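# Carry the tube rack through a self-closing door to the desk

## Task

Move the tube rack off the counter, carry it through the door that swings shut by itself, and set it on the desk standing upright with each tube seated all the way down in a hole. At the end the door must be closed, the robots must have released the rack and backed away from it, and no robot may be tipped or fallen. Either one robot or both may be used. The task fails if the rack or any tube touches the floor, or if a robot falls or is left leaning.

## Robot and tools

ROBOTS. Two identical Hello Robot Stretch 3 units, r1 and r2. Each has a two-wheeled base (0.33 m long, 0.34 m wide, passive omni wheel at the back), a lift that slides up a mast, and a telescoping arm that reaches out to the robot's right side. The gripper cannot move forward on its own: drive the base for that. The base pivots on the spot about a point midway between the drive wheels, 0.05 m behind the front edge. With the arm pulled in and the wrist folded, the turning sweep has radius 0.28 m; an unfolded level wrist reaches past it. The robots never wait for each other, and the same drive command can move them by slightly different amounts (usually under 1 cm per metre, at most 2.5 cm). When both carry one object, that mismatch strains their grip and can tip one over. Robots pressing hard against each other ends the run; once two bases touch, any further drive is a hard press. No state line reports robot-to-robot contact.

FRAMES. Base frame: origin on the floor between the drive wheels, x forward, y left, z up. Odometry frame: the base frame where the scene began. Each robot reports in its own frames, so relative positions between robots come only from images, lidar_m, wrist_depth_mm and head_depth_mm. hand_pose is given in the base frame, at the point where closed fingertips meet; with all wrist joints at zero its x axis is up, y points back along the arm to the mast, z toward the robot's rear.

execute_actions. Argument actions is a list holding one action or none (empty just returns state and images). The action is an object keyed by "r1" and/or "r2"; each robot may get "base", "joints", and optionally "contact_limits". All listed motions start together.
- base: exactly one of {"translate_m": d}, an offset in metres straight along the base's heading from its last reported position, forward positive, range -1 to 1; or {"rotate_rad": d}, an offset turn in place, counter-clockwise (left) positive, range -3.2 to 3.2. No sideways driving.
- joints: absolute targets by name: lift_m 0 to 1.1 (arm height on mast); arm_m 0 to 0.52 (extension); wrist_yaw_rad -1.345 to 4.42 (0 along the arm, positive toward the front, 3.0 folded over the base); wrist_pitch_rad -1.57 to 0.451 (0 level, negative tips fingers down); wrist_roll_rad -2.911 to 2.911 (0 fingers side by side); gripper_m -0.089 to 0.179 (larger is wider; real fingertip gap is 0.007 m less when nearly shut, 0.025 m less when fully open, zero below 0.007); head_pan_rad -3.953 to 1.73 (0 ahead, positive left, -1.57 along the arm); head_tilt_rad -1.53 to 0.419 (negative down). Done tolerances: ±0.004 for lift, arm and gripper, ±0.02 for yaw, roll and head, ±0.05 for pitch.
- contact_limits: {"arm_m": effort %, 1 to 100}; the arm stops with contact_stop when its effort hits roughly that value (negative when retracting), and holds no harder than that until the next action. Values above the maximum are clipped.
Argument cameras: list of r1_head_camera, r1_nav_camera, r1_wrist_camera, r2_head_camera, r2_nav_camera, r2_wrist_camera, or all; omitted/null means all, [] none. Any unknown key, name or out-of-range number rejects the whole call. A robot, base or joint left out of an action may keep pushing toward an earlier target. No action runs past 15 s. If a result reports a stop, later calls in the same reply are skipped.

wait: seconds 0 to 10; nothing new is commanded. zoom_image: camera name and region [x0, y0, x1, y1] in pixels of that camera's latest full image, origin top-left, at most 504x504. finished_scene: scene number; ends the scene irreversibly once the goal holds.

RESULTS. base_status and joint_status tell how each motion ended: done (for the base, wheels turned the full amount even if slipping), off_target (stopped short, may still push), contact_stop, time_out, torque_fault (old target dropped). on_its_own covers uncommanded joints; its "held at" is the held target, not the position. lidar_m: 12 distances in metres from the base origin, 30-degree sectors starting straight ahead and going counter-clockwise (4th left, 7th behind, 10th right), plane 0.17 m high, range 0.15 to 12 m, "-" nothing; misses glass and thin legs, sees other robots, and the robot's own parts block sector 5 and partly 6, 9, 10 when the lift is low. wrist_depth_mm (45 to 1000) and head_depth_mm (280 to 4000, image sideways): 7x7 grids of median depth from top left. base_odometry counts wheel turns only; heading -3.142 to 3.142, left positive; turned_by_wheels and turned_by_imu give turn since last result. base_tilt in degrees, forward and right positive, with a fixed bias up to about 4. motor_effort in % of maximum, positive toward higher values, bracket is the peak; readings carry sizeable bias and noise. Positive wheel effort pushes forward.

CAUTIONS. Arm and lift halt and go limp on firm contact; a limp lift can sink under load. Base, wrist and head have no contact stop and keep shoving. Wrist servos pushed hard for several seconds switch off for 10 s. To grip, command gripper_m below the object's width; to let go, open at least 0.02 past the touch value; status does not confirm a hold; resend a changed value to re-squeeze. Fold or unfold the wrist only with lift_m 0.32 to 0.95, pitch -0.4 and roll near 0; once folded the lift may drop to 0.25. If yaw is below -0.4, keep pitch at -0.5 or lower. Full base speed (0.30 m/s, 1.9 rad/s) needs lift below 0.30, arm below 0.03, yaw above 2.54; otherwise 0.10 m/s and 0.63 rad/s. Pushing against something rigid with the gripper above about 0.45 m, driving while hooked on something fixed, or snagging furniture (worst in reverse) can tip the robot: reverse the last move in small steps, free the gripper, and lower the lift to about 0.2 if still leaning. The robot holds its last command while you think. Loose objects may get brief random nudges. Avoid drops, slips, slams and hard impacts.

Each tool is called after ">>>" in YAML: its name, and indented under it one key for each argument.

## Session

>>> execute_actions:
  actions: []

Scene clock: 0.00 s.
r1.base_odometry: x=+0.000 y=+0.000 heading=+0.000 (m, m, rad; r1's odometry frame)
r1.turned_by_wheels: +0.000 (rad since the last result)
r1.turned_by_imu: +0.000 (rad since the last result)
r1.base_tilt: forward=+0.0 right=+1.9 (deg)
r1.lidar_m: 2.48 1.02 1.12 1.05 1.07 1.35 1.27 1.29 1.03 0.96 0.98 1.36
r1.head_depth_mm: 1714 2013 1992 1986 1966 1954 1895 / 1714 2399 2480 2510 2489 2477 2158 / 1746 2467 2475 2443 2436 2470 2131 / 1746 2420 2430 2410 2403 2420 2123 / 1750 2390 2391 2367 2369 2362 2115 / 1758 2367 2351 2342 2334 2347 2106 / 1740 2330 2318 2321 2320 1562 1913
r1.base_status: not commanded
r1.joint_positions: lift_m=+0.393 arm_m=-0.002 wrist_yaw_rad=+3.108 wrist_pitch_rad=-0.495 wrist_roll_rad=+0.013 gripper_m=+0.037 head_pan_rad=+0.016 head_tilt_rad=+0.003
r1.joint_status: not commanded
r1.motor_effort: left_wheel=-1 right_wheel=+0 lift_m=+38 arm_m=+0 wrist_yaw_rad=+0 wrist_pitch_rad=+6 wrist_roll_rad=+0 gripper_m=+1 head_pan_rad=+0 head_tilt_rad=+1 (%)
r1.hand_pose: x=-0.0140 y=+0.0707 z=+0.3890 quat_wxyz=(+0.186, +0.692, +0.161, +0.678) (m; r1's base frame)
r1.wrist_depth_mm: 918 918 977 - - - - / 967 - - - - - - / - - - - - - 900 / 841 858 - 856 859 853 826 / 695 701 686 700 695 697 708 / 582 594 609 591 601 590 583 / 513 528 - - 499 519 509
r2.base_odometry: x=+0.000 y=+0.000 heading=+0.000 (m, m, rad; r2's odometry frame)
r2.turned_by_wheels: +0.000 (rad since the last result)
r2.turned_by_imu: +0.000 (rad since the last result)
r2.base_tilt: forward=+1.3 right=-1.3 (deg)
r2.lidar_m: 0.88 1.16 1.28 1.31 1.73 1.77 1.82 1.97 1.88 1.27 0.90 0.85
r2.head_depth_mm: 782 783 788 787 793 794 797 / 819 826 829 835 833 839 838 / 871 872 877 880 884 884 890 / 923 927 930 931 939 938 944 / 982 985 987 994 1000 1003 1001 / 1046 1053 1054 1055 1065 1071 1074 / 1123 1123 1126 1134 1139 1147 1150
r2.base_status: not commanded
r2.joint_positions: lift_m=+0.314 arm_m=+0.000 wrist_yaw_rad=+3.061 wrist_pitch_rad=-0.592 wrist_roll_rad=+0.016 gripper_m=+0.037 head_pan_rad=-0.010 head_tilt_rad=-0.002
r2.joint_status: not commanded
r2.motor_effort: left_wheel=+0 right_wheel=+0 lift_m=+23 arm_m=+0 wrist_yaw_rad=-1 wrist_pitch_rad=+2 wrist_roll_rad=+0 gripper_m=+0 head_pan_rad=-1 head_tilt_rad=+2 (%)
r2.hand_pose: x=-0.0051 y=+0.0533 z=+0.2899 quat_wxyz=(+0.235, +0.689, +0.177, +0.662) (m; r2's base frame)
r2.wrist_depth_mm: - - - - - - - / 950 933 909 899 877 864 847 / 751 740 - 717 711 701 704 / 633 630 626 609 611 601 595 / 544 551 - 563 552 524 518 / 493 - - - - 464 460 / - - - - 414 414 410
pictures: r1_head_camera (sideways: a quarter turn clockwise sets it upright), r1_nav_camera (sideways: a quarter turn counterclockwise sets it upright), r1_wrist_camera, r2_head_camera (sideways: a quarter turn clockwise sets it upright), r2_nav_camera (sideways: a quarter turn counterclockwise sets it upright), r2_wrist_camera
Images, in order (width x height): r1_head_camera 896x504, r1_nav_camera 672x504, r1_wrist_camera 644x364, r2_head_camera 896x504, r2_nav_camera 672x504, r2_wrist_camera 644x364.

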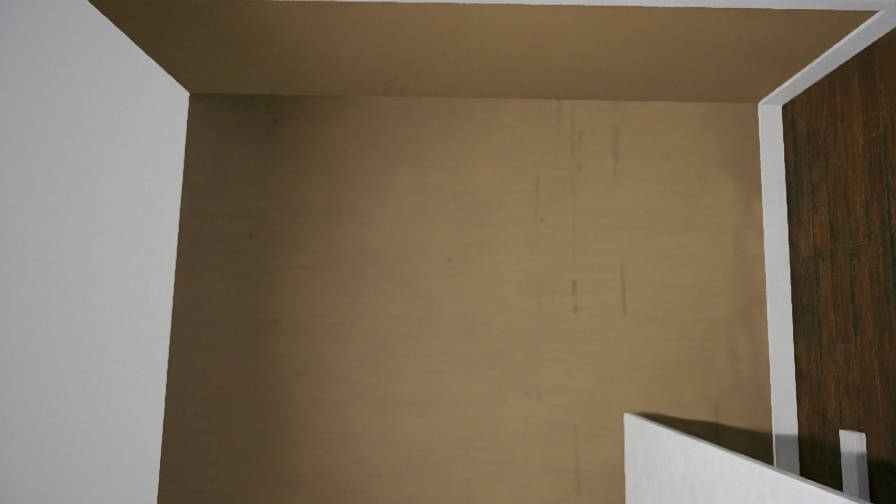

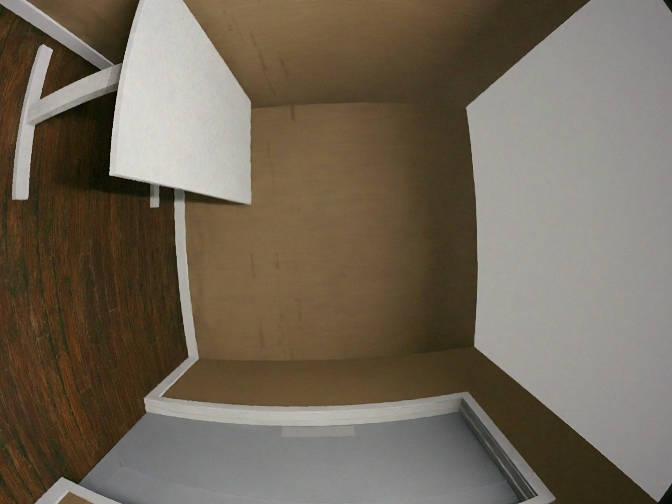

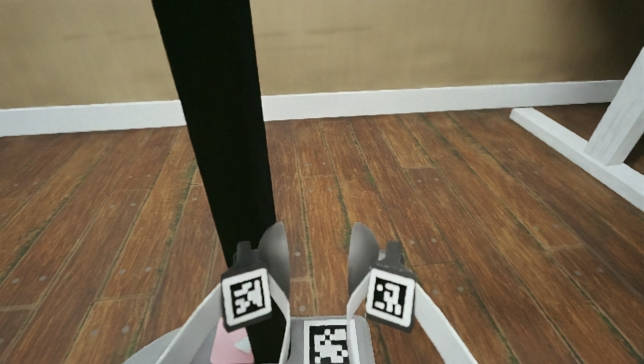

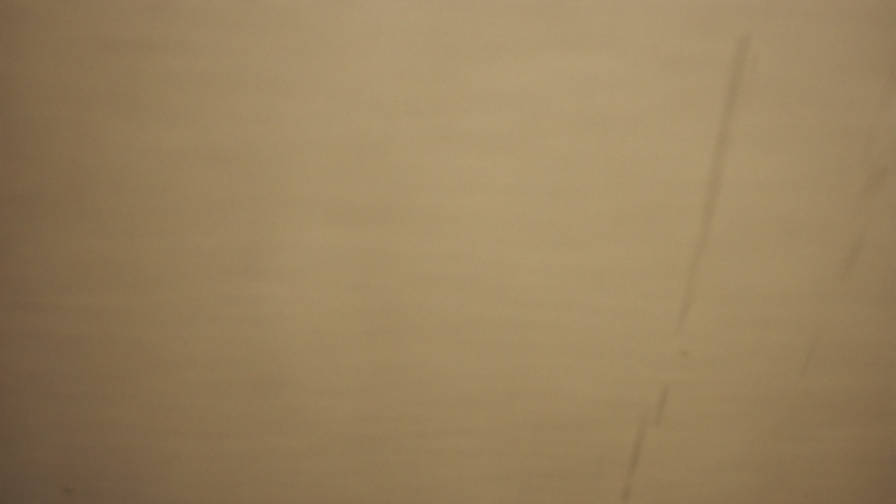

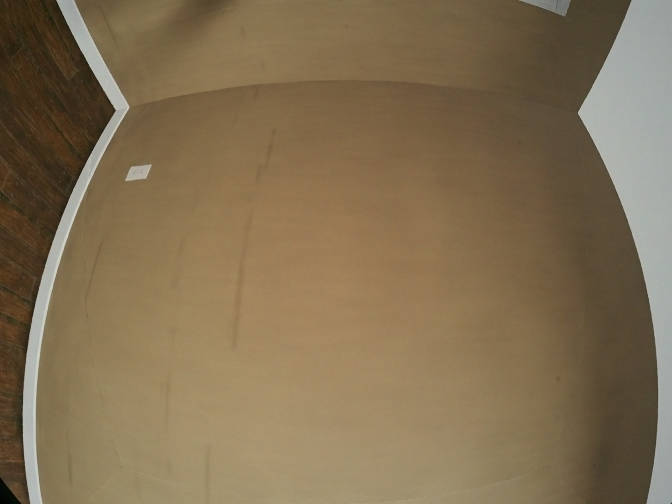

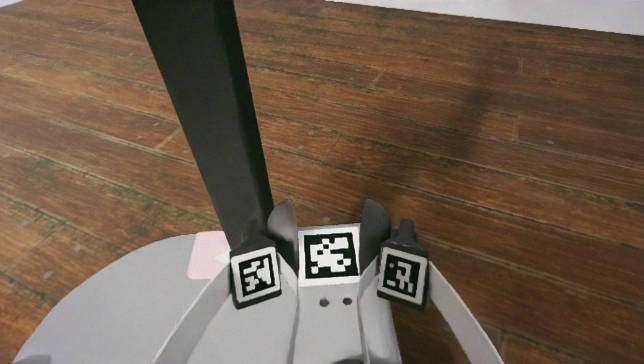

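r1 is in the desk room; door on its right. Look around.

>>> execute_actions:
  actions:
    - {"r1":{"joints":{"head_pan_rad":-1.57,"head_tilt_rad":-0.4}},"r2":{"joints":{"head_pan_rad":-3.0,"head_tilt_rad":-0.5}}}
  cameras: ["r1_head_camera","r1_nav_camera","r2_head_camera","r2_nav_camera"]

Scene clock: 2.23 s.
r1.base_odometry: x=+0.000 y=+0.000 heading=+0.000 (m, m, rad; r1's odometry frame)
r1.turned_by_wheels: +0.000 (rad since the last result)
r1.turned_by_imu: +0.000 (rad since the last result)
r1.base_tilt: forward=+0.1 right=+1.9 (deg)
r1.lidar_m: 2.48 1.02 1.12 1.05 1.07 1.36 1.27 1.29 1.03 0.96 0.98 1.36
r1.head_depth_mm: 829 886 963 1051 1153 1278 1357 / 814 878 948 1031 1132 1255 1339 / 806 866 934 1018 1108 1226 1325 / 795 857 921 1001 1090 1205 1295 / 787 843 910 981 1071 1182 1269 / 777 833 896 964 1056 1156 1253 / 769 820 880 951 1037 1137 1236
r1.base_status: not commanded
r1.joint_positions: lift_m=+0.393 arm_m=-0.002 wrist_yaw_rad=+3.108 wrist_pitch_rad=-0.495 wrist_roll_rad=+0.013 gripper_m=+0.037 head_pan_rad=-1.563 head_tilt_rad=-0.395
r1.joint_status: all done
r1.motor_effort: left_wheel=-1(1) right_wheel=+0(0) lift_m=+37(37) arm_m=+0(0) wrist_yaw_rad=-1(0) wrist_pitch_rad=+6(6) wrist_roll_rad=+0(0) gripper_m=+0(0) head_pan_rad=-3(38) head_tilt_rad=-3(29) (%)
r1.hand_pose: x=-0.0140 y=+0.0707 z=+0.3890 quat_wxyz=(+0.186, +0.692, +0.161, +0.678) (m; r1's base frame)
r1.wrist_depth_mm: 895 921 984 - - - - / 995 - - - - - - / - - - - - - 931 / 869 873 - 850 875 843 816 / 694 700 701 693 699 686 702 / 601 590 598 592 593 592 589 / 515 527 - - 497 514 508
r2.base_odometry: x=+0.000 y=+0.000 heading=+0.000 (m, m, rad; r2's odometry frame)
r2.turned_by_wheels: +0.000 (rad since the last result)
r2.turned_by_imu: +0.000 (rad since the last result)
r2.base_tilt: forward=+1.4 right=-1.3 (deg)
r2.lidar_m: 0.88 1.17 1.28 1.31 1.73 1.77 1.82 1.97 1.88 1.27 0.90 0.85
r2.head_depth_mm: 1594 1702 1839 2002 2006 1587 1310 / 1699 1821 1998 2145 1998 1581 1309 / 1828 1979 2142 2331 1970 1590 1311 / 1933 2115 2335 2510 1978 1567 1318 / 2108 2312 2566 2645 1980 1578 1313 / 2296 2551 2848 2646 1987 1581 1306 / 2476 2729 2940 2509 1974 1566 1300
r2.base_status: not commanded
r2.joint_positions: lift_m=+0.314 arm_m=+0.000 wrist_yaw_rad=+3.061 wrist_pitch_rad=-0.592 wrist_roll_rad=+0.016 gripper_m=+0.037 head_pan_rad=-2.993 head_tilt_rad=-0.494
r2.joint_status: all done
r2.motor_effort: left_wheel=+0(0) right_wheel=-1(0) lift_m=+24(23) arm_m=+0(0) wrist_yaw_rad=-1(1) wrist_pitch_rad=+3(3) wrist_roll_rad=+0(0) gripper_m=+0(1) head_pan_rad=-3(31) head_tilt_rad=-3(26) (%)
r2.hand_pose: x=-0.0051 y=+0.0533 z=+0.2899 quat_wxyz=(+0.235, +0.689, +0.177, +0.662) (m; r2's base frame)
r2.wrist_depth_mm: - - - - - - - / 930 928 894 893 887 860 846 / 764 747 - 735 716 705 691 / 631 624 632 612 609 606 593 / 547 554 - 554 538 525 518 / 493 - - - - 458 456 / - - - - 415 412 408
pictures: r1_head_camera (sideways: a quarter turn clockwise sets it upright), r1_nav_camera (sideways: a quarter turn counterclockwise sets it upright), r2_head_camera (sideways: a quarter turn clockwise sets it upright), r2_nav_camera (sideways: a quarter turn counterclockwise sets it upright)
Images, in order (width x height): r1_head_camera 896x504, r1_nav_camera 672x504, r2_head_camera 896x504, r2_nav_camera 672x504.

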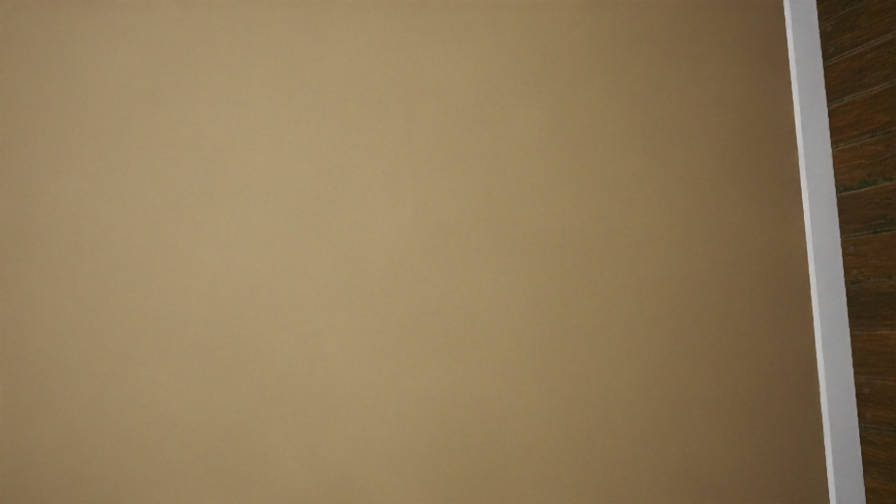

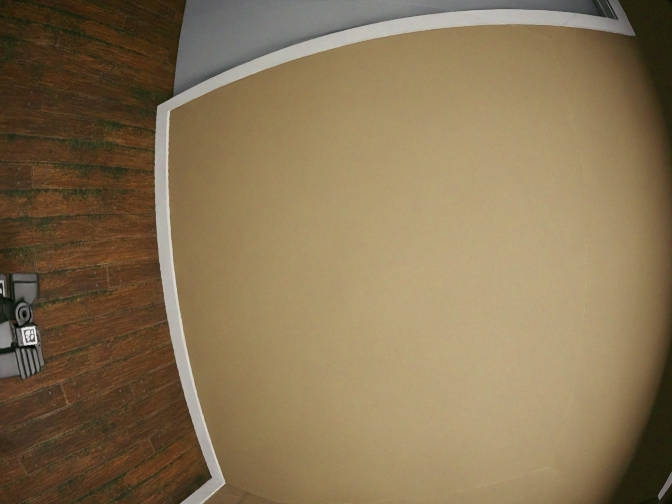

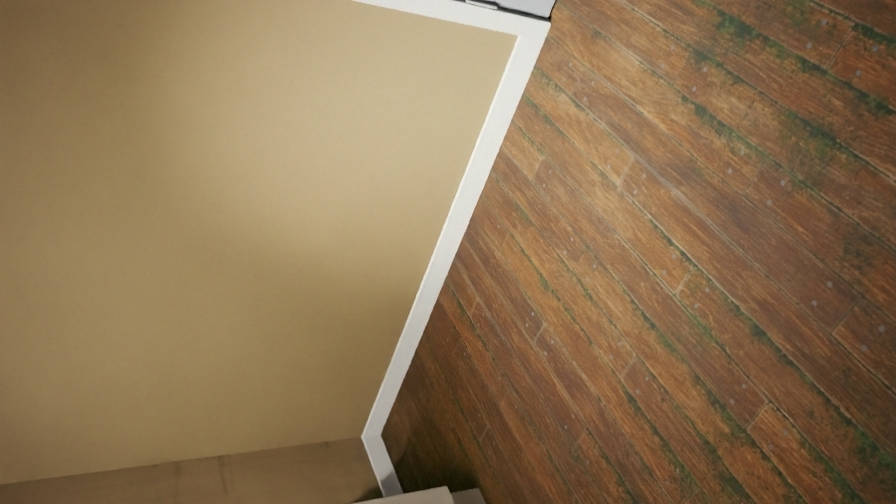

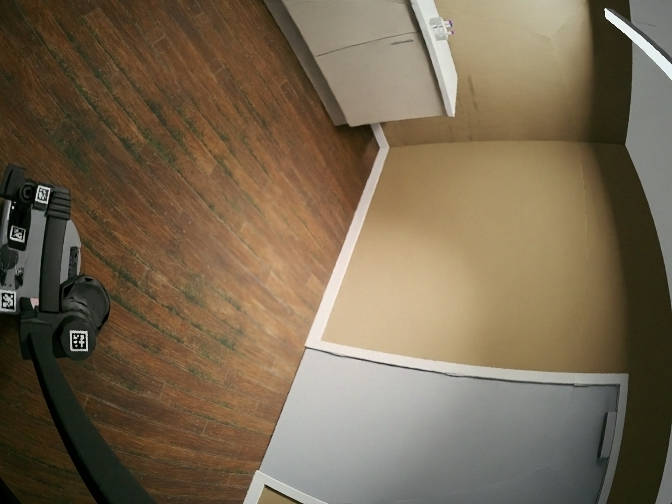

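>>> execute_actions:
  actions:
    - {"r1":{"base":{"rotate_rad":1.57},"joints":{"head_pan_rad":0,"head_tilt_rad":-0.4}},"r2":{"base":{"rotate_rad":3.14},"joints":{"head_pan_rad":0,"head_tilt_rad":-0.4}}}
  cameras: ["r1_nav_camera","r2_head_camera","r2_nav_camera"]

Scene clock: 8.80 s.
r1.base_odometry: x=+0.000 y=+0.000 heading=+1.570 (m, m, rad; r1's odometry frame)
r1.turned_by_wheels: +1.570 (rad since the last result)
r1.turned_by_imu: +1.547 (rad since the last result)
r1.base_tilt: forward=+0.1 right=+1.8 (deg)
r1.lidar_m: 1.05 1.07 1.35 1.27 1.29 1.03 0.96 0.98 1.35 2.47 1.01 1.13
r1.head_depth_mm: 912 985 1066 1154 1278 1419 1366 / 900 967 1044 1134 1250 1384 1359 / 882 948 1026 1109 1223 1350 1351 / 868 933 1003 1095 1197 1322 1349 / 856 920 985 1071 1170 1280 1345 / 841 900 972 1054 1148 1253 1320 / 828 889 952 1032 1120 1231 1299
r1.base_status: done
r1.joint_positions: lift_m=+0.393 arm_m=-0.002 wrist_yaw_rad=+3.108 wrist_pitch_rad=-0.495 wrist_roll_rad=+0.013 gripper_m=+0.037 head_pan_rad=-0.007 head_tilt_rad=-0.395
r1.joint_status: all done
r1.motor_effort: left_wheel=-4(7) right_wheel=+5(8) lift_m=+38(38) arm_m=+0(0) wrist_yaw_rad=+0(0) wrist_pitch_rad=+6(6) wrist_roll_rad=+0(0) gripper_m=+1(0) head_pan_rad=+2(38) head_tilt_rad=-2(1) (%)
r1.hand_pose: x=-0.0140 y=+0.0707 z=+0.3890 quat_wxyz=(+0.186, +0.692, +0.161, +0.678) (m; r1's base frame)
r1.wrist_depth_mm: - - - - - - - / - - - - - - - / - - - - - - - / 870 854 - 865 850 860 850 / 688 693 685 688 697 714 700 / 589 597 608 593 610 591 589 / 512 524 - - 501 513 512
r2.base_odometry: x=+0.000 y=+0.000 heading=+3.140 (m, m, rad; r2's odometry frame)
r2.turned_by_wheels: +3.140 (rad since the last result)
r2.turned_by_imu: +3.179 (rad since the last result)
r2.base_tilt: forward=+1.4 right=-1.4 (deg)
r2.lidar_m: 1.81 1.98 1.88 1.28 0.90 0.85 0.88 1.15 1.28 1.31 1.73 1.77
r2.head_depth_mm: 1487 1607 1719 1838 1968 1710 1398 / 1569 1688 1799 1971 2048 1730 1391 / 1646 1767 1903 2069 2146 1722 1384 / 1724 1872 2015 2200 2211 1709 1386 / 1840 1985 2172 2337 2198 1707 1379 / 1961 2066 2304 2519 2207 1698 1383 / 2071 2240 2506 2768 2185 1701 1378
r2.base_status: done
r2.joint_positions: lift_m=+0.314 arm_m=+0.000 wrist_yaw_rad=+3.061 wrist_pitch_rad=-0.592 wrist_roll_rad=+0.016 gripper_m=+0.037 head_pan_rad=-0.007 head_tilt_rad=-0.408
r2.joint_status: all done
r2.motor_effort: left_wheel=-3(5) right_wheel=+5(8) lift_m=+24(23) arm_m=+0(0) wrist_yaw_rad=-1(0) wrist_pitch_rad=+3(2) wrist_roll_rad=+1(1) gripper_m=-1(0) head_pan_rad=+2(30) head_tilt_rad=+3(11) (%)
r2.hand_pose: x=-0.0051 y=+0.0533 z=+0.2899 quat_wxyz=(+0.235, +0.689, +0.177, +0.662) (m; r2's base frame)
r2.wrist_depth_mm: 748 905 - - - - - / 759 860 900 908 867 857 844 / 729 738 - 723 710 712 701 / 638 625 629 616 608 587 603 / 548 554 - 558 545 520 521 / 489 - - - - 463 456 / - - - - 416 418 409
pictures: r1_nav_camera (sideways: a quarter turn counterclockwise sets it upright), r2_head_camera (sideways: a quarter turn clockwise sets it upright), r2_nav_camera (sideways: a quarter turn counterclockwise sets it upright)
Images, in order (width x height): r1_nav_camera 672x504, r2_head_camera 896x504, r2_nav_camera 672x504.

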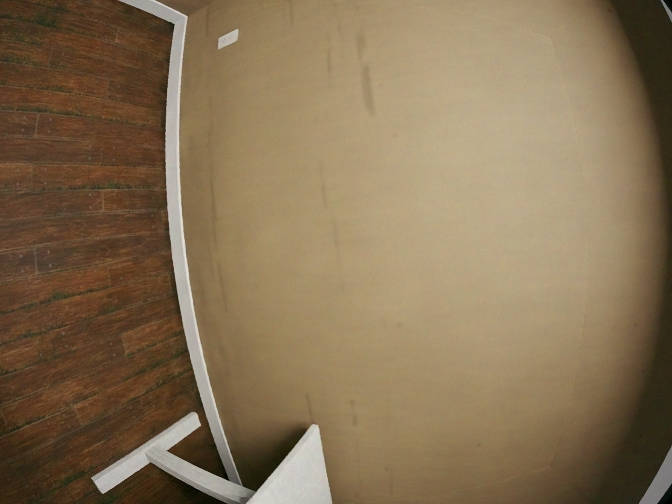

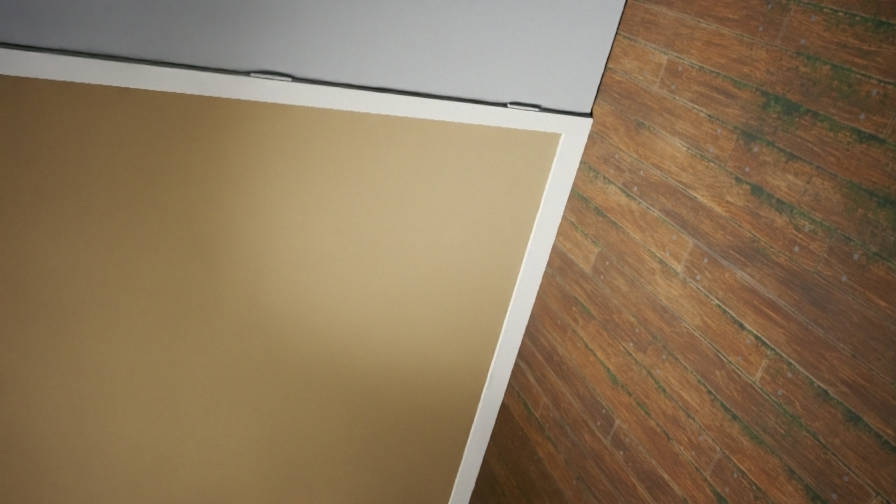

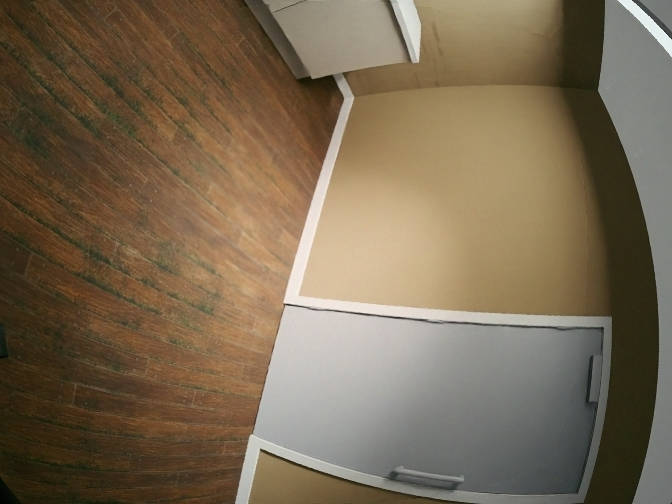

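>>> execute_actions:
  actions:
    - {"r1":{"base":{"rotate_rad":3.14}},"r2":{"base":{"rotate_rad":0.5},"joints":{"head_pan_rad":0,"head_tilt_rad":-0.3}}}
  cameras: ["r1_nav_camera","r2_head_camera","r2_nav_camera"]

Scene clock: 15.77 s.
r1.base_odometry: x=+0.000 y=+0.000 heading=-1.574 (m, m, rad; r1's odometry frame)
r1.turned_by_wheels: +3.140 (rad since the last result)
r1.turned_by_imu: +3.095 (rad since the last result)
r1.base_tilt: forward=+0.1 right=+2.0 (deg)
r1.lidar_m: 0.96 0.97 1.20 2.48 1.02 1.14 1.05 1.06 1.32 1.27 1.28 1.05
r1.head_depth_mm: 846 911 986 1074 1184 1320 1375 / 826 892 965 1047 1158 1284 1352 / 813 876 943 1028 1126 1247 1324 / 797 856 921 1002 1093 1204 1295 / 783 841 904 983 1070 1182 1276 / 770 821 886 957 1045 1143 1241 / 755 808 870 939 1017 1114 1231
r1.base_status: done
r1.joint_positions: lift_m=+0.393 arm_m=-0.002 wrist_yaw_rad=+3.108 wrist_pitch_rad=-0.495 wrist_roll_rad=+0.013 gripper_m=+0.037 head_pan_rad=-0.007 head_tilt_rad=-0.395
r1.joint_status: not commanded
r1.motor_effort: left_wheel=-4(6) right_wheel=+5(9) lift_m=+38(37) arm_m=+0(0) wrist_yaw_rad=+0(0) wrist_pitch_rad=+6(6) wrist_roll_rad=+0(0) gripper_m=+0(1) head_pan_rad=+3(3) head_tilt_rad=-2(2) (%)
r1.hand_pose: x=-0.0140 y=+0.0706 z=+0.3890 quat_wxyz=(+0.186, +0.692, +0.161, +0.678) (m; r1's base frame)
r1.wrist_depth_mm: - - - - - - - / - - - - - - - / 910 - - - - - 988 / 854 871 - 839 847 841 858 / 693 685 700 690 694 707 690 / 593 584 609 593 599 592 591 / 504 520 - - 491 512 509
r2.base_odometry: x=+0.000 y=+0.000 heading=-2.644 (m, m, rad; r2's odometry frame)
r2.turned_by_wheels: +0.500 (rad since the last result)
r2.turned_by_imu: +0.505 (rad since the last result)
r2.base_tilt: forward=+1.3 right=-1.4 (deg)
r2.lidar_m: 1.99 1.88 1.32 0.91 0.86 0.87 1.13 1.28 1.30 1.69 1.77 1.81
r2.head_depth_mm: 1990 2090 2157 2254 2274 1921 1512 / 2243 2325 2431 2569 2529 1929 1515 / 2529 2680 2815 2965 2627 1926 1502 / 2594 2775 2932 3153 2595 1894 1504 / 2435 2585 2641 2201 2341 1912 1504 / 2300 2429 2495 2070 2223 1900 1501 / 2166 2275 2378 1922 2055 1888 1491
r2.base_status: done
r2.joint_positions: lift_m=+0.314 arm_m=+0.000 wrist_yaw_rad=+3.061 wrist_pitch_rad=-0.592 wrist_roll_rad=+0.016 gripper_m=+0.037 head_pan_rad=-0.007 head_tilt_rad=-0.310
r2.joint_status: all done
r2.motor_effort: left_wheel=-3(7) right_wheel=+5(8) lift_m=+23(23) arm_m=+0(0) wrist_yaw_rad=+1(2) wrist_pitch_rad=+3(3) wrist_roll_rad=+0(1) gripper_m=+0(0) head_pan_rad=+1(3) head_tilt_rad=+3(12) (%)
r2.hand_pose: x=-0.0051 y=+0.0533 z=+0.2899 quat_wxyz=(+0.235, +0.689, +0.177, +0.662) (m; r2's base frame)
r2.wrist_depth_mm: 675 754 944 - - - - / 713 813 915 882 880 847 863 / 734 758 - 729 723 715 695 / 642 626 625 605 611 601 607 / 541 553 - 572 542 523 511 / 489 - - - - 463 459 / - - - - 418 414 410
pictures: r1_nav_camera (sideways: a quarter turn counterclockwise sets it upright), r2_head_camera (sideways: a quarter turn clockwise sets it upright), r2_nav_camera (sideways: a quarter turn counterclockwise sets it upright)
Images, in order (width x height): r1_nav_camera 672x504, r2_head_camera 896x504, r2_nav_camera 672x504.

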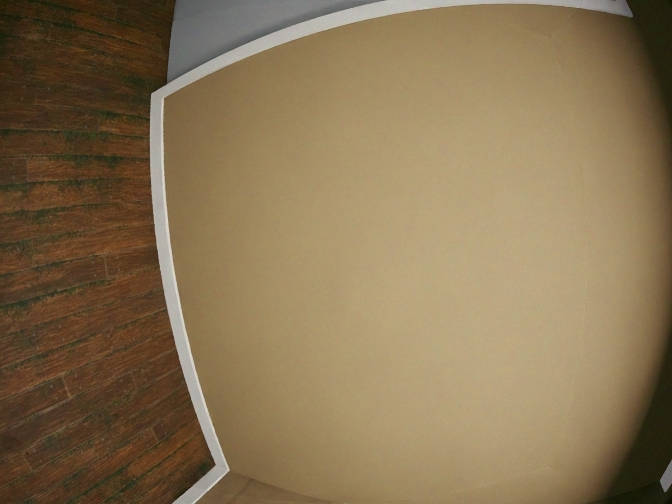

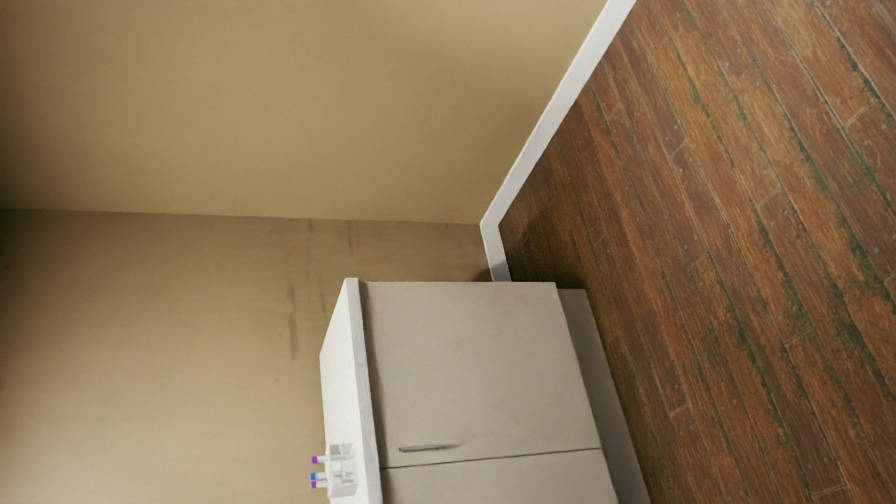

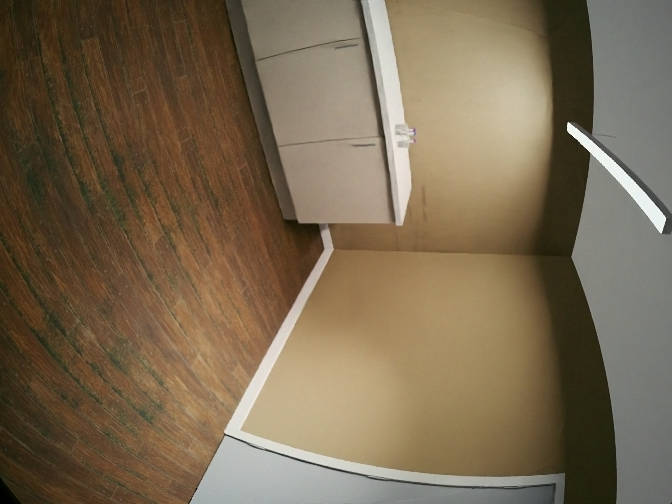

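>>> execute_actions:
  actions:
    - {"r1":{"base":{"rotate_rad":1.595}}}
  cameras: []

>>> execute_actions:
  actions:
    - {"r1":{"base":{"translate_m":0.95}}}
  cameras: []

>>> execute_actions:
  actions:
    - {"r1":{"base":{"rotate_rad":-1.59}}}
  cameras: ["r1_nav_camera"]

Scene clock: 20.60 s.
r1.base_odometry: x=+0.000 y=+0.000 heading=+0.021 (m, m, rad; r1's odometry frame)
r1.turned_by_wheels: +1.595 (rad since the last result)
r1.turned_by_imu: +1.572 (rad since the last result)
r1.base_tilt: forward=+0.3 right=+1.8 (deg)
r1.lidar_m: 2.48 1.02 1.13 1.05 1.06 1.34 1.27 1.28 1.04 0.96 0.97 1.33
r1.head_depth_mm: 1778 1786 1799 1879 1982 1710 1364 / 2145 2266 2327 2394 2188 1705 1363 / 2163 2296 2472 2676 2266 1689 1354 / 2094 2279 2435 2632 2259 1691 1345 / 2058 2213 2385 2571 2237 1674 1341 / 2020 2170 2341 2538 2179 1682 1340 / 1994 2136 2270 1858 2097 1663 1335
r1.base_status: done
r1.joint_positions: lift_m=+0.393 arm_m=-0.002 wrist_yaw_rad=+3.108 wrist_pitch_rad=-0.495 wrist_roll_rad=+0.013 gripper_m=+0.037 head_pan_rad=-0.007 head_tilt_rad=-0.395
r1.joint_status: not commanded
r1.motor_effort: left_wheel=-3(6) right_wheel=+5(9) lift_m=+37(37) arm_m=+0(0) wrist_yaw_rad=-1(0) wrist_pitch_rad=+7(6) wrist_roll_rad=+0(1) gripper_m=+0(0) head_pan_rad=+3(3) head_tilt_rad=-2(2) (%)
r1.hand_pose: x=-0.0140 y=+0.0706 z=+0.3890 quat_wxyz=(+0.186, +0.692, +0.161, +0.678) (m; r1's base frame)
r1.wrist_depth_mm: 873 916 970 - - - - / 967 - - - - - - / - - - - - - 898 / 827 841 - 860 867 861 827 / 702 704 702 705 717 706 709 / 594 591 605 599 604 586 599 / 507 531 - - 509 516 513
r2.base_odometry: x=+0.000 y=+0.000 heading=-2.644 (m, m, rad; r2's odometry frame)
r2.turned_by_wheels: +0.000 (rad since the last result)
r2.turned_by_imu: -0.001 (rad since the last result)
r2.base_tilt: forward=+1.4 right=-1.4 (deg)
r2.lidar_m: 2.00 1.88 1.32 0.91 0.86 0.87 1.13 1.28 1.30 1.69 1.77 1.81
r2.head_depth_mm: 1998 2050 2162 2251 2319 1916 1512 / 2229 2352 2451 2557 2531 1904 1504 / 2543 2673 2805 2944 2598 1915 1502 / 2562 2774 2968 3167 2551 1919 1501 / 2436 2582 2648 2160 2357 1897 1513 / 2303 2458 2507 2049 2216 1910 1498 / 2172 2322 2349 1923 2043 1885 1495
r2.base_status: not commanded
r2.joint_positions: lift_m=+0.314 arm_m=+0.000 wrist_yaw_rad=+3.061 wrist_pitch_rad=-0.592 wrist_roll_rad=+0.016 gripper_m=+0.037 head_pan_rad=-0.007 head_tilt_rad=-0.310
r2.joint_status: not commanded
r2.motor_effort: left_wheel=-3(3) right_wheel=+5(4) lift_m=+23(23) arm_m=+0(0) wrist_yaw_rad=+0(2) wrist_pitch_rad=+2(3) wrist_roll_rad=+1(0) gripper_m=+0(0) head_pan_rad=+2(1) head_tilt_rad=+4(4) (%)
r2.hand_pose: x=-0.0051 y=+0.0533 z=+0.2899 quat_wxyz=(+0.235, +0.689, +0.177, +0.662) (m; r2's base frame)
r2.wrist_depth_mm: 678 752 932 - - - - / 720 807 902 910 893 872 862 / 719 745 - 729 715 717 704 / 641 635 626 613 611 603 593 / 554 551 - 557 544 524 524 / 487 - - - - 465 454 / - - - - 420 413 412
pictures: none
No camera images: the call's "cameras" was empty. Leave "cameras" out to get every camera's image.

Scene clock: 31.27 s.
r1.base_odometry: x=+0.950 y=+0.020 heading=+0.021 (m, m, rad; r1's odometry frame)
r1.turned_by_wheels: +0.000 (rad since the last result)
r1.turned_by_imu: -0.005 (rad since the last result)
r1.base_tilt: forward=+0.1 right=+2.0 (deg)
r1.lidar_m: 1.54 1.35 1.26 0.68 1.18 1.48 2.20 1.39 0.92 0.86 0.94 1.11
r1.head_depth_mm: 1368 1453 1548 1609 1632 1587 1368 / 1343 1450 1562 1701 1857 1705 1356 / 1320 1422 1536 1674 1822 1692 1352 / 1305 1393 1503 1625 1771 1690 1346 / 1279 1367 1474 1594 1744 1682 1349 / 1252 1343 1445 1561 1694 1675 1335 / 1232 1321 1414 1524 1660 1662 1327
r1.base_status: done
r1.joint_positions: lift_m=+0.393 arm_m=-0.002 wrist_yaw_rad=+3.108 wrist_pitch_rad=-0.495 wrist_roll_rad=+0.013 gripper_m=+0.037 head_pan_rad=-0.007 head_tilt_rad=-0.395
r1.joint_status: not commanded
r1.motor_effort: left_wheel=-3(4) right_wheel=+4(9) lift_m=+38(37) arm_m=+0(0) wrist_yaw_rad=-1(0) wrist_pitch_rad=+6(7) wrist_roll_rad=+1(0) gripper_m=+1(0) head_pan_rad=+3(3) head_tilt_rad=-2(2) (%)
r1.hand_pose: x=-0.0140 y=+0.0706 z=+0.3890 quat_wxyz=(+0.186, +0.692, +0.161, +0.678) (m; r1's base frame)
r1.wrist_depth_mm: 987 - - - - - - / - - - - - - - / - - - - - - - / 854 869 - 862 854 854 863 / 700 695 699 703 701 701 710 / 582 601 614 590 604 596 594 / 517 531 - - 506 511 515
r2.base_odometry: x=+0.000 y=+0.000 heading=-2.644 (m, m, rad; r2's odometry frame)
r2.turned_by_wheels: +0.000 (rad since the last result)
r2.turned_by_imu: -0.002 (rad since the last result)
r2.base_tilt: forward=+1.4 right=-1.4 (deg)
r2.lidar_m: 1.99 1.88 1.32 0.91 0.86 0.87 1.13 1.28 1.30 1.68 1.77 1.81
r2.head_depth_mm: 1993 2073 2153 2268 2350 1908 1509 / 2246 2339 2445 2562 2508 1909 1504 / 2517 2659 2855 2918 2612 1915 1499 / 2573 2798 2919 3188 2557 1903 1499 / 2435 2603 2652 2186 2329 1888 1497 / 2345 2442 2492 2057 2207 1903 1489 / 2189 2306 2343 1908 2057 1904 1502
r2.base_status: not commanded
r2.joint_positions: lift_m=+0.314 arm_m=+0.000 wrist_yaw_rad=+3.061 wrist_pitch_rad=-0.592 wrist_roll_rad=+0.016 gripper_m=+0.037 head_pan_rad=-0.007 head_tilt_rad=-0.310
r2.joint_status: not commanded
r2.motor_effort: left_wheel=-3(3) right_wheel=+5(5) lift_m=+23(23) arm_m=+0(0) wrist_yaw_rad=+0(1) wrist_pitch_rad=+3(3) wrist_roll_rad=+0(0) gripper_m=+0(0) head_pan_rad=+1(1) head_tilt_rad=+4(4) (%)
r2.hand_pose: x=-0.0051 y=+0.0533 z=+0.2899 quat_wxyz=(+0.235, +0.689, +0.177, +0.662) (m; r2's base frame)
r2.wrist_depth_mm: 679 747 952 - - - - / 712 799 894 885 876 863 845 / 742 747 - 733 721 718 702 / 636 622 621 612 610 597 593 / 553 565 - 560 527 523 515 / 488 - - - - 461 453 / - - - - 417 415 415
pictures: none
No camera images: the call's "cameras" was empty. Leave "cameras" out to get every camera's image.

Scene clock: 34.77 s.
r1.base_odometry: x=+0.950 y=+0.020 heading=-1.569 (m, m, rad; r1's odometry frame)
r1.turned_by_wheels: -1.590 (rad since the last result)
r1.turned_by_imu: -1.567 (rad since the last result)
r1.base_tilt: forward=+0.2 right=+1.9 (deg)
r1.lidar_m: 0.86 0.94 1.11 1.54 1.35 1.26 0.68 0.68 1.47 2.20 1.41 0.92
r1.head_depth_mm: 739 795 861 939 1036 1148 1269 / 723 778 843 918 1012 1115 1254 / 702 757 819 888 981 1080 1220 / 752 807 863 923 1006 1100 1214 / 753 810 870 942 1027 1132 1243 / 741 792 850 921 1007 1106 1217 / 726 780 834 902 981 1071 1188
r1.base_status: done
r1.joint_positions: lift_m=+0.393 arm_m=-0.002 wrist_yaw_rad=+3.108 wrist_pitch_rad=-0.495 wrist_roll_rad=+0.013 gripper_m=+0.037 head_pan_rad=-0.007 head_tilt_rad=-0.395
r1.joint_status: not commanded
r1.motor_effort: left_wheel=+2(5) right_wheel=-5(8) lift_m=+38(37) arm_m=+0(0) wrist_yaw_rad=+0(1) wrist_pitch_rad=+6(6) wrist_roll_rad=+0(1) gripper_m=+0(0) head_pan_rad=+3(3) head_tilt_rad=-2(3) (%)
r1.hand_pose: x=-0.0140 y=+0.0706 z=+0.3890 quat_wxyz=(+0.186, +0.692, +0.161, +0.678) (m; r1's base frame)
r1.wrist_depth_mm: - - - - - - 835 / - - - - - - 875 / - - - - - - 907 / 826 838 - 858 850 864 843 / 706 690 686 696 698 705 703 / 590 596 604 585 600 588 585 / 519 514 - - 501 514 512
r2.base_odometry: x=+0.000 y=+0.000 heading=-2.644 (m, m, rad; r2's odometry frame)
r2.turned_by_wheels: +0.000 (rad since the last result)
r2.turned_by_imu: -0.001 (rad since the last result)
r2.base_tilt: forward=+1.5 right=-1.4 (deg)
r2.lidar_m: 2.00 1.88 1.32 0.91 0.86 0.87 1.13 1.28 1.30 1.69 1.77 1.81
r2.head_depth_mm: 1979 2057 2155 2266 2303 1913 1518 / 2226 2324 2448 2547 2526 1920 1511 / 2527 2716 2813 2941 2594 1916 1505 / 2600 2743 2910 3194 2630 1892 1498 / 2451 2596 2635 2196 2331 1893 1502 / 2319 2468 2503 2061 2224 1901 1490 / 2189 2293 2326 1929 2033 1892 1503
r2.base_status: not commanded
r2.joint_positions: lift_m=+0.314 arm_m=+0.000 wrist_yaw_rad=+3.061 wrist_pitch_rad=-0.592 wrist_roll_rad=+0.016 gripper_m=+0.037 head_pan_rad=-0.007 head_tilt_rad=-0.310
r2.joint_status: not commanded
r2.motor_effort: left_wheel=-3(2) right_wheel=+5(5) lift_m=+24(23) arm_m=+0(0) wrist_yaw_rad=+0(1) wrist_pitch_rad=+3(3) wrist_roll_rad=+0(0) gripper_m=+0(1) head_pan_rad=+1(1) head_tilt_rad=+3(4) (%)
r2.hand_pose: x=-0.0051 y=+0.0533 z=+0.2899 quat_wxyz=(+0.235, +0.689, +0.177, +0.662) (m; r2's base frame)
r2.wrist_depth_mm: 680 748 935 - - - - / 723 801 904 860 867 851 861 / 747 750 - 726 722 708 705 / 627 628 614 612 609 605 599 / 547 548 - 565 553 524 516 / 488 - - - - 464 456 / - - - - 423 416 406
pictures: r1_nav_camera (sideways: a quarter turn counterclockwise sets it upright)
Images, in order (width x height): r1_nav_camera 672x504.

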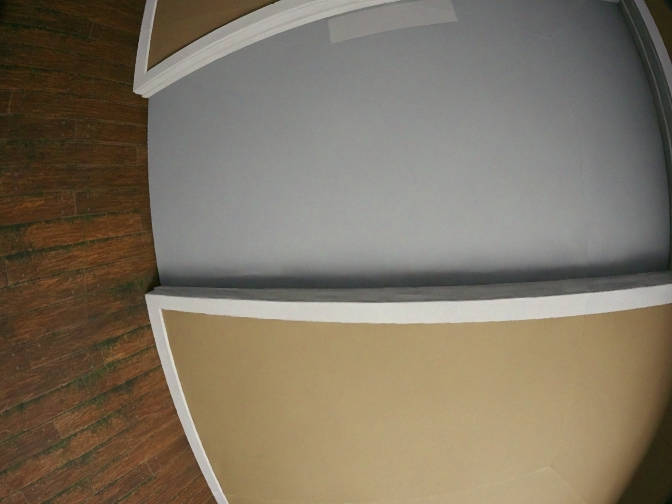

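>>> execute_actions:
  actions:
    - {"r1":{"base":{"rotate_rad":1.59}}}
  cameras: []

>>> execute_actions:
  actions:
    - {"r1":{"base":{"translate_m":0.36}}}
  cameras: []

>>> execute_actions:
  actions:
    - {"r1":{"base":{"rotate_rad":-1.59}}}
  cameras: ["r1_nav_camera"]

Scene clock: 39.13 s.
r1.base_odometry: x=+0.950 y=+0.020 heading=+0.021 (m, m, rad; r1's odometry frame)
r1.turned_by_wheels: +1.590 (rad since the last result)
r1.turned_by_imu: +1.567 (rad since the last result)
r1.base_tilt: forward=+0.2 right=+2.1 (deg)
r1.lidar_m: 1.54 1.35 1.26 0.68 1.18 1.48 2.20 1.39 0.91 0.86 0.94 1.11
r1.head_depth_mm: 1373 1465 1553 1612 1636 1606 1365 / 1341 1450 1574 1721 1859 1709 1358 / 1322 1423 1529 1664 1821 1701 1351 / 1296 1393 1496 1629 1786 1687 1354 / 1276 1367 1474 1596 1736 1685 1339 / 1252 1343 1443 1557 1694 1672 1336 / 1229 1321 1418 1532 1666 1663 1339
r1.base_status: done
r1.joint_positions: lift_m=+0.393 arm_m=-0.002 wrist_yaw_rad=+3.108 wrist_pitch_rad=-0.495 wrist_roll_rad=+0.013 gripper_m=+0.037 head_pan_rad=-0.007 head_tilt_rad=-0.395
r1.joint_status: not commanded
r1.motor_effort: left_wheel=-3(6) right_wheel=+5(10) lift_m=+38(38) arm_m=+0(0) wrist_yaw_rad=+0(0) wrist_pitch_rad=+7(6) wrist_roll_rad=+0(0) gripper_m=+0(0) head_pan_rad=+3(3) head_tilt_rad=-2(2) (%)
r1.hand_pose: x=-0.0140 y=+0.0706 z=+0.3890 quat_wxyz=(+0.186, +0.692, +0.161, +0.678) (m; r1's base frame)
r1.wrist_depth_mm: - - - - - - - / - - - - - - - / - - - - - - - / 894 836 - 836 879 850 846 / 688 701 709 700 697 710 695 / 588 595 604 595 601 585 593 / 510 530 - - 492 509 515
r2.base_odometry: x=+0.000 y=+0.000 heading=-2.644 (m, m, rad; r2's odometry frame)
r2.turned_by_wheels: +0.000 (rad since the last result)
r2.turned_by_imu: -0.001 (rad since the last result)
r2.base_tilt: forward=+1.4 right=-1.4 (deg)
r2.lidar_m: 2.00 1.88 1.32 0.91 0.86 0.87 1.13 1.28 1.30 1.69 1.77 1.81
r2.head_depth_mm: 1992 2102 2165 2236 2326 1912 1514 / 2242 2324 2447 2573 2502 1916 1507 / 2566 2641 2793 2913 2586 1909 1504 / 2575 2729 2892 3152 2568 1900 1503 / 2470 2577 2655 2201 2347 1925 1504 / 2320 2428 2498 2049 2215 1911 1500 / 2190 2317 2390 1926 2046 1881 1499
r2.base_status: not commanded
r2.joint_positions: lift_m=+0.314 arm_m=+0.000 wrist_yaw_rad=+3.061 wrist_pitch_rad=-0.592 wrist_roll_rad=+0.016 gripper_m=+0.037 head_pan_rad=-0.007 head_tilt_rad=-0.310
r2.joint_status: not commanded
r2.motor_effort: left_wheel=-3(3) right_wheel=+5(5) lift_m=+23(23) arm_m=+0(0) wrist_yaw_rad=-1(1) wrist_pitch_rad=+3(3) wrist_roll_rad=+0(0) gripper_m=-1(0) head_pan_rad=+3(1) head_tilt_rad=+4(3) (%)
r2.hand_pose: x=-0.0051 y=+0.0533 z=+0.2899 quat_wxyz=(+0.235, +0.689, +0.177, +0.662) (m; r2's base frame)
r2.wrist_depth_mm: 669 747 934 - - - - / 720 820 898 899 868 856 845 / 732 761 - 732 723 727 708 / 631 630 631 624 608 612 594 / 543 549 - 559 542 526 522 / 481 - - - - 461 463 / - - - - 417 417 414
pictures: none
No camera images: the call's "cameras" was empty. Leave "cameras" out to get every camera's image.

Scene clock: 43.90 s.
r1.base_odometry: x=+1.310 y=+0.027 heading=+0.021 (m, m, rad; r1's odometry frame)
r1.turned_by_wheels: +0.000 (rad since the last result)
r1.turned_by_imu: -0.002 (rad since the last result)
r1.base_tilt: forward=+0.2 right=+1.9 (deg)
r1.lidar_m: 1.19 1.20 1.09 1.21 0.83 1.54 2.56 1.32 0.96 0.88 0.88 1.02
r1.head_depth_mm: 1051 1129 1227 1339 1450 1550 1361 / 1031 1105 1200 1304 1436 1561 1350 / 1009 1083 1175 1276 1391 1534 1354 / 993 1066 1148 1247 1364 1512 1345 / 974 1049 1130 1217 1322 1460 1339 / 960 1024 1103 1193 1305 1424 1343 / 942 1006 1084 1171 1273 1384 1326
r1.base_status: done
r1.joint_positions: lift_m=+0.393 arm_m=-0.002 wrist_yaw_rad=+3.108 wrist_pitch_rad=-0.495 wrist_roll_rad=+0.013 gripper_m=+0.037 head_pan_rad=-0.007 head_tilt_rad=-0.395
r1.joint_status: not commanded
r1.motor_effort: left_wheel=-4(4) right_wheel=+4(9) lift_m=+37(37) arm_m=+0(0) wrist_yaw_rad=-1(0) wrist_pitch_rad=+6(7) wrist_roll_rad=+0(0) gripper_m=+2(0) head_pan_rad=+3(2) head_tilt_rad=-3(3) (%)
r1.hand_pose: x=-0.0140 y=+0.0706 z=+0.3890 quat_wxyz=(+0.186, +0.692, +0.161, +0.678) (m; r1's base frame)
r1.wrist_depth_mm: 969 - - - - - - / - - - - - - - / - 994 - - - - - / 839 834 - 840 857 857 848 / 702 667 713 699 720 695 688 / 600 591 604 596 594 602 595 / 517 535 - - 499 503 505
r2.base_odometry: x=+0.000 y=+0.000 heading=-2.644 (m, m, rad; r2's odometry frame)
r2.turned_by_wheels: +0.000 (rad since the last result)
r2.turned_by_imu: -0.001 (rad since the last result)
r2.base_tilt: forward=+1.4 right=-1.3 (deg)
r2.lidar_m: 2.00 1.88 1.32 0.91 0.86 0.87 1.13 1.27 1.30 1.69 1.77 1.80
r2.head_depth_mm: 1998 2081 2169 2234 2322 1903 1511 / 2245 2313 2450 2550 2537 1928 1514 / 2532 2655 2800 2951 2595 1916 1503 / 2575 2778 2934 3136 2588 1901 1499 / 2406 2600 2703 2158 2314 1900 1516 / 2300 2448 2492 2025 2200 1907 1493 / 2199 2318 2339 1914 2059 1888 1490
r2.base_status: not commanded
r2.joint_positions: lift_m=+0.314 arm_m=+0.000 wrist_yaw_rad=+3.061 wrist_pitch_rad=-0.592 wrist_roll_rad=+0.016 gripper_m=+0.037 head_pan_rad=-0.007 head_tilt_rad=-0.310
r2.joint_status: not commanded
r2.motor_effort: left_wheel=-3(3) right_wheel=+5(5) lift_m=+23(23) arm_m=+0(0) wrist_yaw_rad=+0(1) wrist_pitch_rad=+3(3) wrist_roll_rad=+0(0) gripper_m=+0(1) head_pan_rad=+1(2) head_tilt_rad=+4(4) (%)
r2.hand_pose: x=-0.0051 y=+0.0533 z=+0.2899 quat_wxyz=(+0.235, +0.689, +0.177, +0.662) (m; r2's base frame)
r2.wrist_depth_mm: 675 739 923 - - - - / 728 810 921 890 881 876 837 / 740 750 - 728 716 704 700 / 643 632 622 624 611 600 601 / 551 554 - 566 544 523 522 / 487 - - - - 469 461 / - - - - 413 418 411
pictures: none
No camera images: the call's "cameras" was empty. Leave "cameras" out to get every camera's image.

Scene clock: 47.40 s.
r1.base_odometry: x=+1.310 y=+0.027 heading=-1.569 (m, m, rad; r1's odometry frame)
r1.turned_by_wheels: -1.590 (rad since the last result)
r1.turned_by_imu: -1.567 (rad since the last result)
r1.base_tilt: forward=+0.2 right=+1.9 (deg)
r1.lidar_m: 0.88 0.87 1.01 1.19 1.20 1.09 1.21 0.83 1.53 2.55 1.33 0.96
r1.head_depth_mm: 772 832 900 958 1025 1101 1222 / 756 813 882 959 1057 1171 1261 / 739 797 859 936 1026 1140 1249 / 727 781 843 913 1003 1103 1233 / 716 766 825 894 977 1073 1189 / 701 750 809 875 949 1045 1155 / 689 738 793 855 928 1016 1124
r1.base_status: done
r1.joint_positions: lift_m=+0.393 arm_m=-0.002 wrist_yaw_rad=+3.108 wrist_pitch_rad=-0.495 wrist_roll_rad=+0.013 gripper_m=+0.037 head_pan_rad=-0.007 head_tilt_rad=-0.395
r1.joint_status: not commanded
r1.motor_effort: left_wheel=+2(4) right_wheel=-5(8) lift_m=+38(37) arm_m=+0(0) wrist_yaw_rad=+0(0) wrist_pitch_rad=+6(7) wrist_roll_rad=+0(0) gripper_m=-1(0) head_pan_rad=+2(3) head_tilt_rad=-2(3) (%)
r1.hand_pose: x=-0.0140 y=+0.0706 z=+0.3890 quat_wxyz=(+0.186, +0.692, +0.161, +0.678) (m; r1's base frame)
r1.wrist_depth_mm: 983 - - - - - 774 / - - - - - - 797 / - - - - - - 814 / 859 849 - 866 836 865 784 / 690 682 694 688 704 703 704 / 588 592 604 594 601 596 591 / 510 526 - - 499 518 510
r2.base_odometry: x=+0.000 y=+0.000 heading=-2.644 (m, m, rad; r2's odometry frame)
r2.turned_by_wheels: +0.000 (rad since the last result)
r2.turned_by_imu: -0.001 (rad since the last result)
r2.base_tilt: forward=+1.4 right=-1.3 (deg)
r2.lidar_m: 2.00 1.87 1.32 0.91 0.86 0.87 1.13 1.28 1.30 1.68 1.77 1.80
r2.head_depth_mm: 1979 2087 2164 2277 2292 1914 1527 / 2245 2354 2435 2576 2495 1944 1516 / 2574 2697 2758 2995 2588 1903 1521 / 2587 2739 2950 3151 2590 1903 1515 / 2438 2600 2661 2204 2358 1929 1503 / 2286 2463 2488 2050 2215 1892 1499 / 2198 2316 2344 1921 2044 1895 1501
r2.base_status: not commanded
r2.joint_positions: lift_m=+0.314 arm_m=+0.000 wrist_yaw_rad=+3.061 wrist_pitch_rad=-0.592 wrist_roll_rad=+0.016 gripper_m=+0.037 head_pan_rad=-0.007 head_tilt_rad=-0.310
r2.joint_status: not commanded
r2.motor_effort: left_wheel=-3(3) right_wheel=+5(5) lift_m=+23(23) arm_m=+0(0) wrist_yaw_rad=+0(0) wrist_pitch_rad=+2(3) wrist_roll_rad=+0(0) gripper_m=-1(0) head_pan_rad=+3(1) head_tilt_rad=+3(4) (%)
r2.hand_pose: x=-0.0051 y=+0.0533 z=+0.2899 quat_wxyz=(+0.235, +0.689, +0.177, +0.662) (m; r2's base frame)
r2.wrist_depth_mm: 686 751 943 - - - - / 719 805 895 889 896 852 860 / 738 752 - 709 730 709 700 / 636 631 627 618 606 594 601 / 543 550 - 567 545 524 519 / 492 - - - - 464 456 / - - - - 414 417 411
pictures: r1_nav_camera (sideways: a quarter turn counterclockwise sets it upright)
Images, in order (width x height): r1_nav_camera 672x504.

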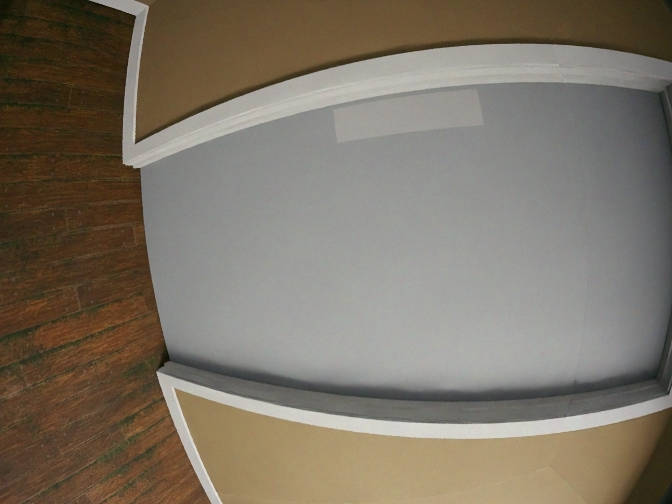

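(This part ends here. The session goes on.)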